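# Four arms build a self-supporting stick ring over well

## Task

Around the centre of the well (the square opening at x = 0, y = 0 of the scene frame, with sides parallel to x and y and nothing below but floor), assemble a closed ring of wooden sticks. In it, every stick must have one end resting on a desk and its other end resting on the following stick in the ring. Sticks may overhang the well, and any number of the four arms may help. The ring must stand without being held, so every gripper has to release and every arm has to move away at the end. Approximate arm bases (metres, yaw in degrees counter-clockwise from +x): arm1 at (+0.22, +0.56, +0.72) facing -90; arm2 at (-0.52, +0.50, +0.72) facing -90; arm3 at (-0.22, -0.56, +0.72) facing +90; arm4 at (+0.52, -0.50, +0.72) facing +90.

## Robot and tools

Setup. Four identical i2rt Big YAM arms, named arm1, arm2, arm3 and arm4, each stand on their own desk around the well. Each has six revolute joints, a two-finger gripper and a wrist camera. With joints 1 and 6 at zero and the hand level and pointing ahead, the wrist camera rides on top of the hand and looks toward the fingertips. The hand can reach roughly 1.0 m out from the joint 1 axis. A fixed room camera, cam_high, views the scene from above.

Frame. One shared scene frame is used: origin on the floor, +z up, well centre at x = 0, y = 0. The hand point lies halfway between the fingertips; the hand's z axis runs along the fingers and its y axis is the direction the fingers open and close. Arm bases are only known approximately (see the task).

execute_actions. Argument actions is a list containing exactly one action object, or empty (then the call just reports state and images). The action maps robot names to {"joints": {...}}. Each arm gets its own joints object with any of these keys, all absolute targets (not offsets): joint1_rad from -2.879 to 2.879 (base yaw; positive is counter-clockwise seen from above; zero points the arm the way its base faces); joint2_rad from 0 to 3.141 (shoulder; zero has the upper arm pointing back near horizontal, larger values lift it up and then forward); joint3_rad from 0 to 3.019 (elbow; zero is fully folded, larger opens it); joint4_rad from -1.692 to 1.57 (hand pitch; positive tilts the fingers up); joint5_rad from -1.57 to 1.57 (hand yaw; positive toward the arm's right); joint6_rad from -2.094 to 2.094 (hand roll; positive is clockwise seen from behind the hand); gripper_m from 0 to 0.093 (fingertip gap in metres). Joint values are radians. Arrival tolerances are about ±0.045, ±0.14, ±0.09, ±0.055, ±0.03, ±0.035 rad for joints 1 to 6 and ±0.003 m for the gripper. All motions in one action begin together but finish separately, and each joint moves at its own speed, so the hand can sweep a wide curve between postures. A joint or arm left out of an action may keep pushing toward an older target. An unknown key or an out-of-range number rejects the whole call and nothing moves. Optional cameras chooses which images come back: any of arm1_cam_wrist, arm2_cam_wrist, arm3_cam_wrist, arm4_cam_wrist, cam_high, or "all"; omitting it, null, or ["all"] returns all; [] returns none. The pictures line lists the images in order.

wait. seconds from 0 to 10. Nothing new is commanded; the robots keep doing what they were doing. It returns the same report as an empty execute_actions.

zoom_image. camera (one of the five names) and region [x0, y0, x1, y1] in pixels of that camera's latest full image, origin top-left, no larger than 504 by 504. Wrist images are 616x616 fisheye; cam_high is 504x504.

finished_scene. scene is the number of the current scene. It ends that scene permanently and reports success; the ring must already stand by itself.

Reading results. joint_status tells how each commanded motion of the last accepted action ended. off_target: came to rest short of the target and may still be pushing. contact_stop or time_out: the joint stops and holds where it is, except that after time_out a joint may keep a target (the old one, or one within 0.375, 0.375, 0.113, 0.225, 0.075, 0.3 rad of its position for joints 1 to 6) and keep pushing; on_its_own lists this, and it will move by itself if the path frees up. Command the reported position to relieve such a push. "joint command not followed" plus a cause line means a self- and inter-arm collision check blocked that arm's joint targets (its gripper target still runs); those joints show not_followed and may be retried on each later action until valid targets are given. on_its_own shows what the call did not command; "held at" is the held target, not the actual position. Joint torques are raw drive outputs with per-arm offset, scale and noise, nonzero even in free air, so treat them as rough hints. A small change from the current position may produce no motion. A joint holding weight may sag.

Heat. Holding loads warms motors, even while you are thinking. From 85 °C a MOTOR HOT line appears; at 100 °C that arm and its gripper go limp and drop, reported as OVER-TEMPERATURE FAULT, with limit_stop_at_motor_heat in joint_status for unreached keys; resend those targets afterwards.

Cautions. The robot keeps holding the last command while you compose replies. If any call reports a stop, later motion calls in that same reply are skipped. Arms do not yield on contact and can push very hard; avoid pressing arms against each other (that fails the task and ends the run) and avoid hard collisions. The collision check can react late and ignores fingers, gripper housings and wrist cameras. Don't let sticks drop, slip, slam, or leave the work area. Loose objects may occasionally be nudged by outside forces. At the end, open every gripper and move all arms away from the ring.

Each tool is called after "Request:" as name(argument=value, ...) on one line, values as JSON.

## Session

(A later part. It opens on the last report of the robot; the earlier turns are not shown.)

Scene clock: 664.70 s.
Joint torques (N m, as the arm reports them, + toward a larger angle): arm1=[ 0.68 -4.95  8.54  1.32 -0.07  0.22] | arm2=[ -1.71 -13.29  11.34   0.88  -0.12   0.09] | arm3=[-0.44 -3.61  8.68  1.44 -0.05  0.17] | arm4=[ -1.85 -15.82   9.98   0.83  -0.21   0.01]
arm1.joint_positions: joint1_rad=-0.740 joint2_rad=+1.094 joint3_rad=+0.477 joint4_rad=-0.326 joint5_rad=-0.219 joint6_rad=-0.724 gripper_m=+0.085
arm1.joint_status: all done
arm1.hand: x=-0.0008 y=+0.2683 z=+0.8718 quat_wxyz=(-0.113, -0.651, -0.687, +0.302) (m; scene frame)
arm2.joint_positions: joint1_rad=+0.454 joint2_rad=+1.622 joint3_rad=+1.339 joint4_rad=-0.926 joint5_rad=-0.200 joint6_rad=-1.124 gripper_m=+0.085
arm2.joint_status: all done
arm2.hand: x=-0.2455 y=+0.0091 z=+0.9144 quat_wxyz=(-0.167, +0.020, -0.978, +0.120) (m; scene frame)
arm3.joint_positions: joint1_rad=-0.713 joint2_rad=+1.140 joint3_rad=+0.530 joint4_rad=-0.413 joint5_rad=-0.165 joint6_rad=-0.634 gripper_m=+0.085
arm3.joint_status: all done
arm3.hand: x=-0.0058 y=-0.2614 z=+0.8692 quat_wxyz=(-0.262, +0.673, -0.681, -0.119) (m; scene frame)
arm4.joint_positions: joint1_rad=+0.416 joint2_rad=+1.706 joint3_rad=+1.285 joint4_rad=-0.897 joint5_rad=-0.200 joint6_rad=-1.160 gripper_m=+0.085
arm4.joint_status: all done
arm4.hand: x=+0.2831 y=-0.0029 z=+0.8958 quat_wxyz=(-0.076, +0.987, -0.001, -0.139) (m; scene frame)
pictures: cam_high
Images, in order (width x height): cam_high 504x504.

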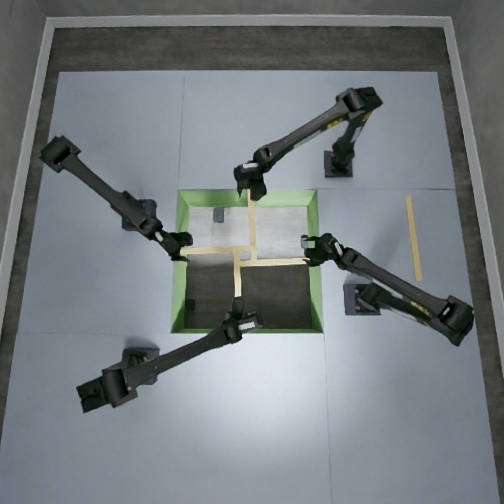

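Retreat toward own desks.

Request:
execute_actions(actions=[{"arm1":{"joints":{"joint2_rad":0.6,"joint3_rad":0.3}},"arm2":{"joints":{"joint2_rad":0.8,"joint3_rad":0.6}},"arm3":{"joints":{"joint2_rad":0.6,"joint3_rad":0.3}},"arm4":{"joints":{"joint2_rad":0.8,"joint3_rad":0.5}}}], cameras=["cam_high"])

Request:
zoom_image(camera="cam_high", region=[150,170,350,350])

Scene clock: 669.43 s.
Joint torques (N m, as the arm reports them, + toward a larger angle): arm1=[ 0.5  -0.01 10.59  1.74 -0.01  0.26] | arm2=[-1.73 -2.55 11.18  0.92 -0.12  0.09] | arm3=[-0.42  1.86 10.49  1.79  0.    0.14] | arm4=[-2.08 -2.88 10.36  0.88 -0.21  0.01]
arm1.joint_positions: joint1_rad=-0.740 joint2_rad=+0.602 joint3_rad=+0.289 joint4_rad=-0.326 joint5_rad=-0.219 joint6_rad=-0.723 gripper_m=+0.085
arm1.joint_status: all done
arm1.hand: x=+0.0381 y=+0.3093 z=+0.9291 quat_wxyz=(-0.115, -0.599, -0.658, +0.441) (m; scene frame)
arm2.joint_positions: joint1_rad=+0.454 joint2_rad=+0.807 joint3_rad=+0.596 joint4_rad=-0.926 joint5_rad=-0.200 joint6_rad=-1.124 gripper_m=+0.085
arm2.joint_status: all done
arm2.hand: x=-0.3662 y=+0.2589 z=+0.8929 quat_wxyz=(-0.181, +0.023, -0.971, +0.152) (m; scene frame)
arm3.joint_positions: joint1_rad=-0.713 joint2_rad=+0.598 joint3_rad=+0.288 joint4_rad=-0.413 joint5_rad=-0.165 joint6_rad=-0.634 gripper_m=+0.085
arm3.joint_status: all done
arm3.hand: x=-0.0514 y=-0.3178 z=+0.9141 quat_wxyz=(-0.401, +0.646, -0.636, -0.132) (m; scene frame)
arm4.joint_positions: joint1_rad=+0.416 joint2_rad=+0.802 joint3_rad=+0.494 joint4_rad=-0.893 joint5_rad=-0.200 joint6_rad=-1.160 gripper_m=+0.085
arm4.joint_status: all done
arm4.hand: x=+0.3917 y=-0.2721 z=+0.8991 quat_wxyz=(-0.130, +0.979, +0.005, -0.160) (m; scene frame)
pictures: cam_high
Images, in order (width x height): cam_high 504x504.

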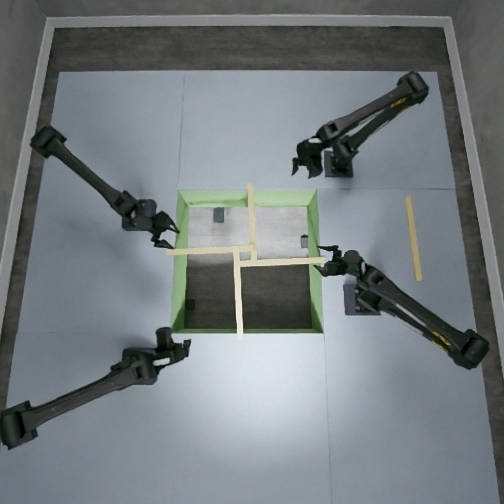

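Region (150, 170, 350, 350) of cam_high's 504x504 image, scaled by 2.520, with more detail than that image has; it fills the top 454 rows of this view, and the rest is white.

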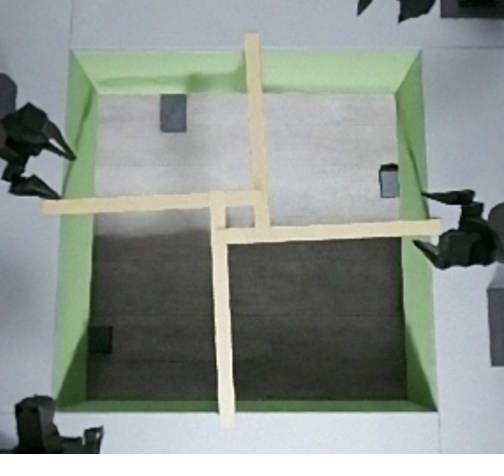

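Ring stands. Swing arms 1 and 3 clear of their sticks, then finish.

Request:
execute_actions(actions=[{"arm1":{"joints":{"joint1_rad":0.3}},"arm3":{"joints":{"joint1_rad":0.3}}}], cameras=["cam_high"])

Request:
finished_scene(scene=1)

Scene clock: 673.57 s.
Joint torques (N m, as the arm reports them, + toward a larger angle): arm1=[ 1.95 -0.07 10.62  1.71 -0.13  0.22] | arm2=[-1.67 -2.59 11.15  0.97 -0.13  0.09] | arm3=[-0.36  1.94 10.68  1.79 -0.02  0.15] | arm4=[-1.89 -2.58 10.31  0.85 -0.21  0.05]
arm1.joint_positions: joint1_rad=+0.291 joint2_rad=+0.602 joint3_rad=+0.289 joint4_rad=-0.326 joint5_rad=-0.216 joint6_rad=-0.722 gripper_m=+0.085
arm1.joint_status: all done
arm1.hand: x=+0.3392 y=+0.2757 z=+0.9259 quat_wxyz=(-0.316, -0.200, -0.870, +0.322) (m; scene frame)
arm2.joint_positions: joint1_rad=+0.454 joint2_rad=+0.807 joint3_rad=+0.596 joint4_rad=-0.926 joint5_rad=-0.200 joint6_rad=-1.124 gripper_m=+0.085
arm2.joint_status: not commanded
arm2.hand: x=-0.3662 y=+0.2589 z=+0.8929 quat_wxyz=(-0.181, +0.023, -0.971, +0.152) (m; scene frame)
arm3.joint_positions: joint1_rad=+0.297 joint2_rad=+0.598 joint3_rad=+0.288 joint4_rad=-0.413 joint5_rad=-0.165 joint6_rad=-0.633 gripper_m=+0.085
arm3.joint_status: all done
arm3.hand: x=-0.3355 y=-0.2923 z=+0.9157 quat_wxyz=(-0.294, +0.873, -0.241, -0.306) (m; scene frame)
arm4.joint_positions: joint1_rad=+0.416 joint2_rad=+0.802 joint3_rad=+0.494 joint4_rad=-0.893 joint5_rad=-0.200 joint6_rad=-1.160 gripper_m=+0.085
arm4.joint_status: not commanded
arm4.hand: x=+0.3917 y=-0.2721 z=+0.8991 quat_wxyz=(-0.130, +0.979, +0.005, -0.160) (m; scene frame)
pictures: cam_high
Images, in order (width x height): cam_high 504x504.

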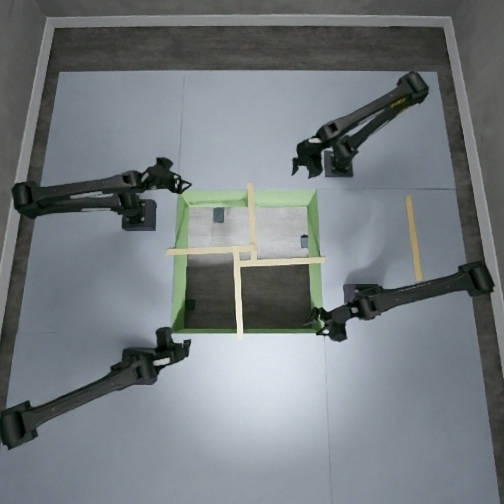

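The scene is finished: the task was done.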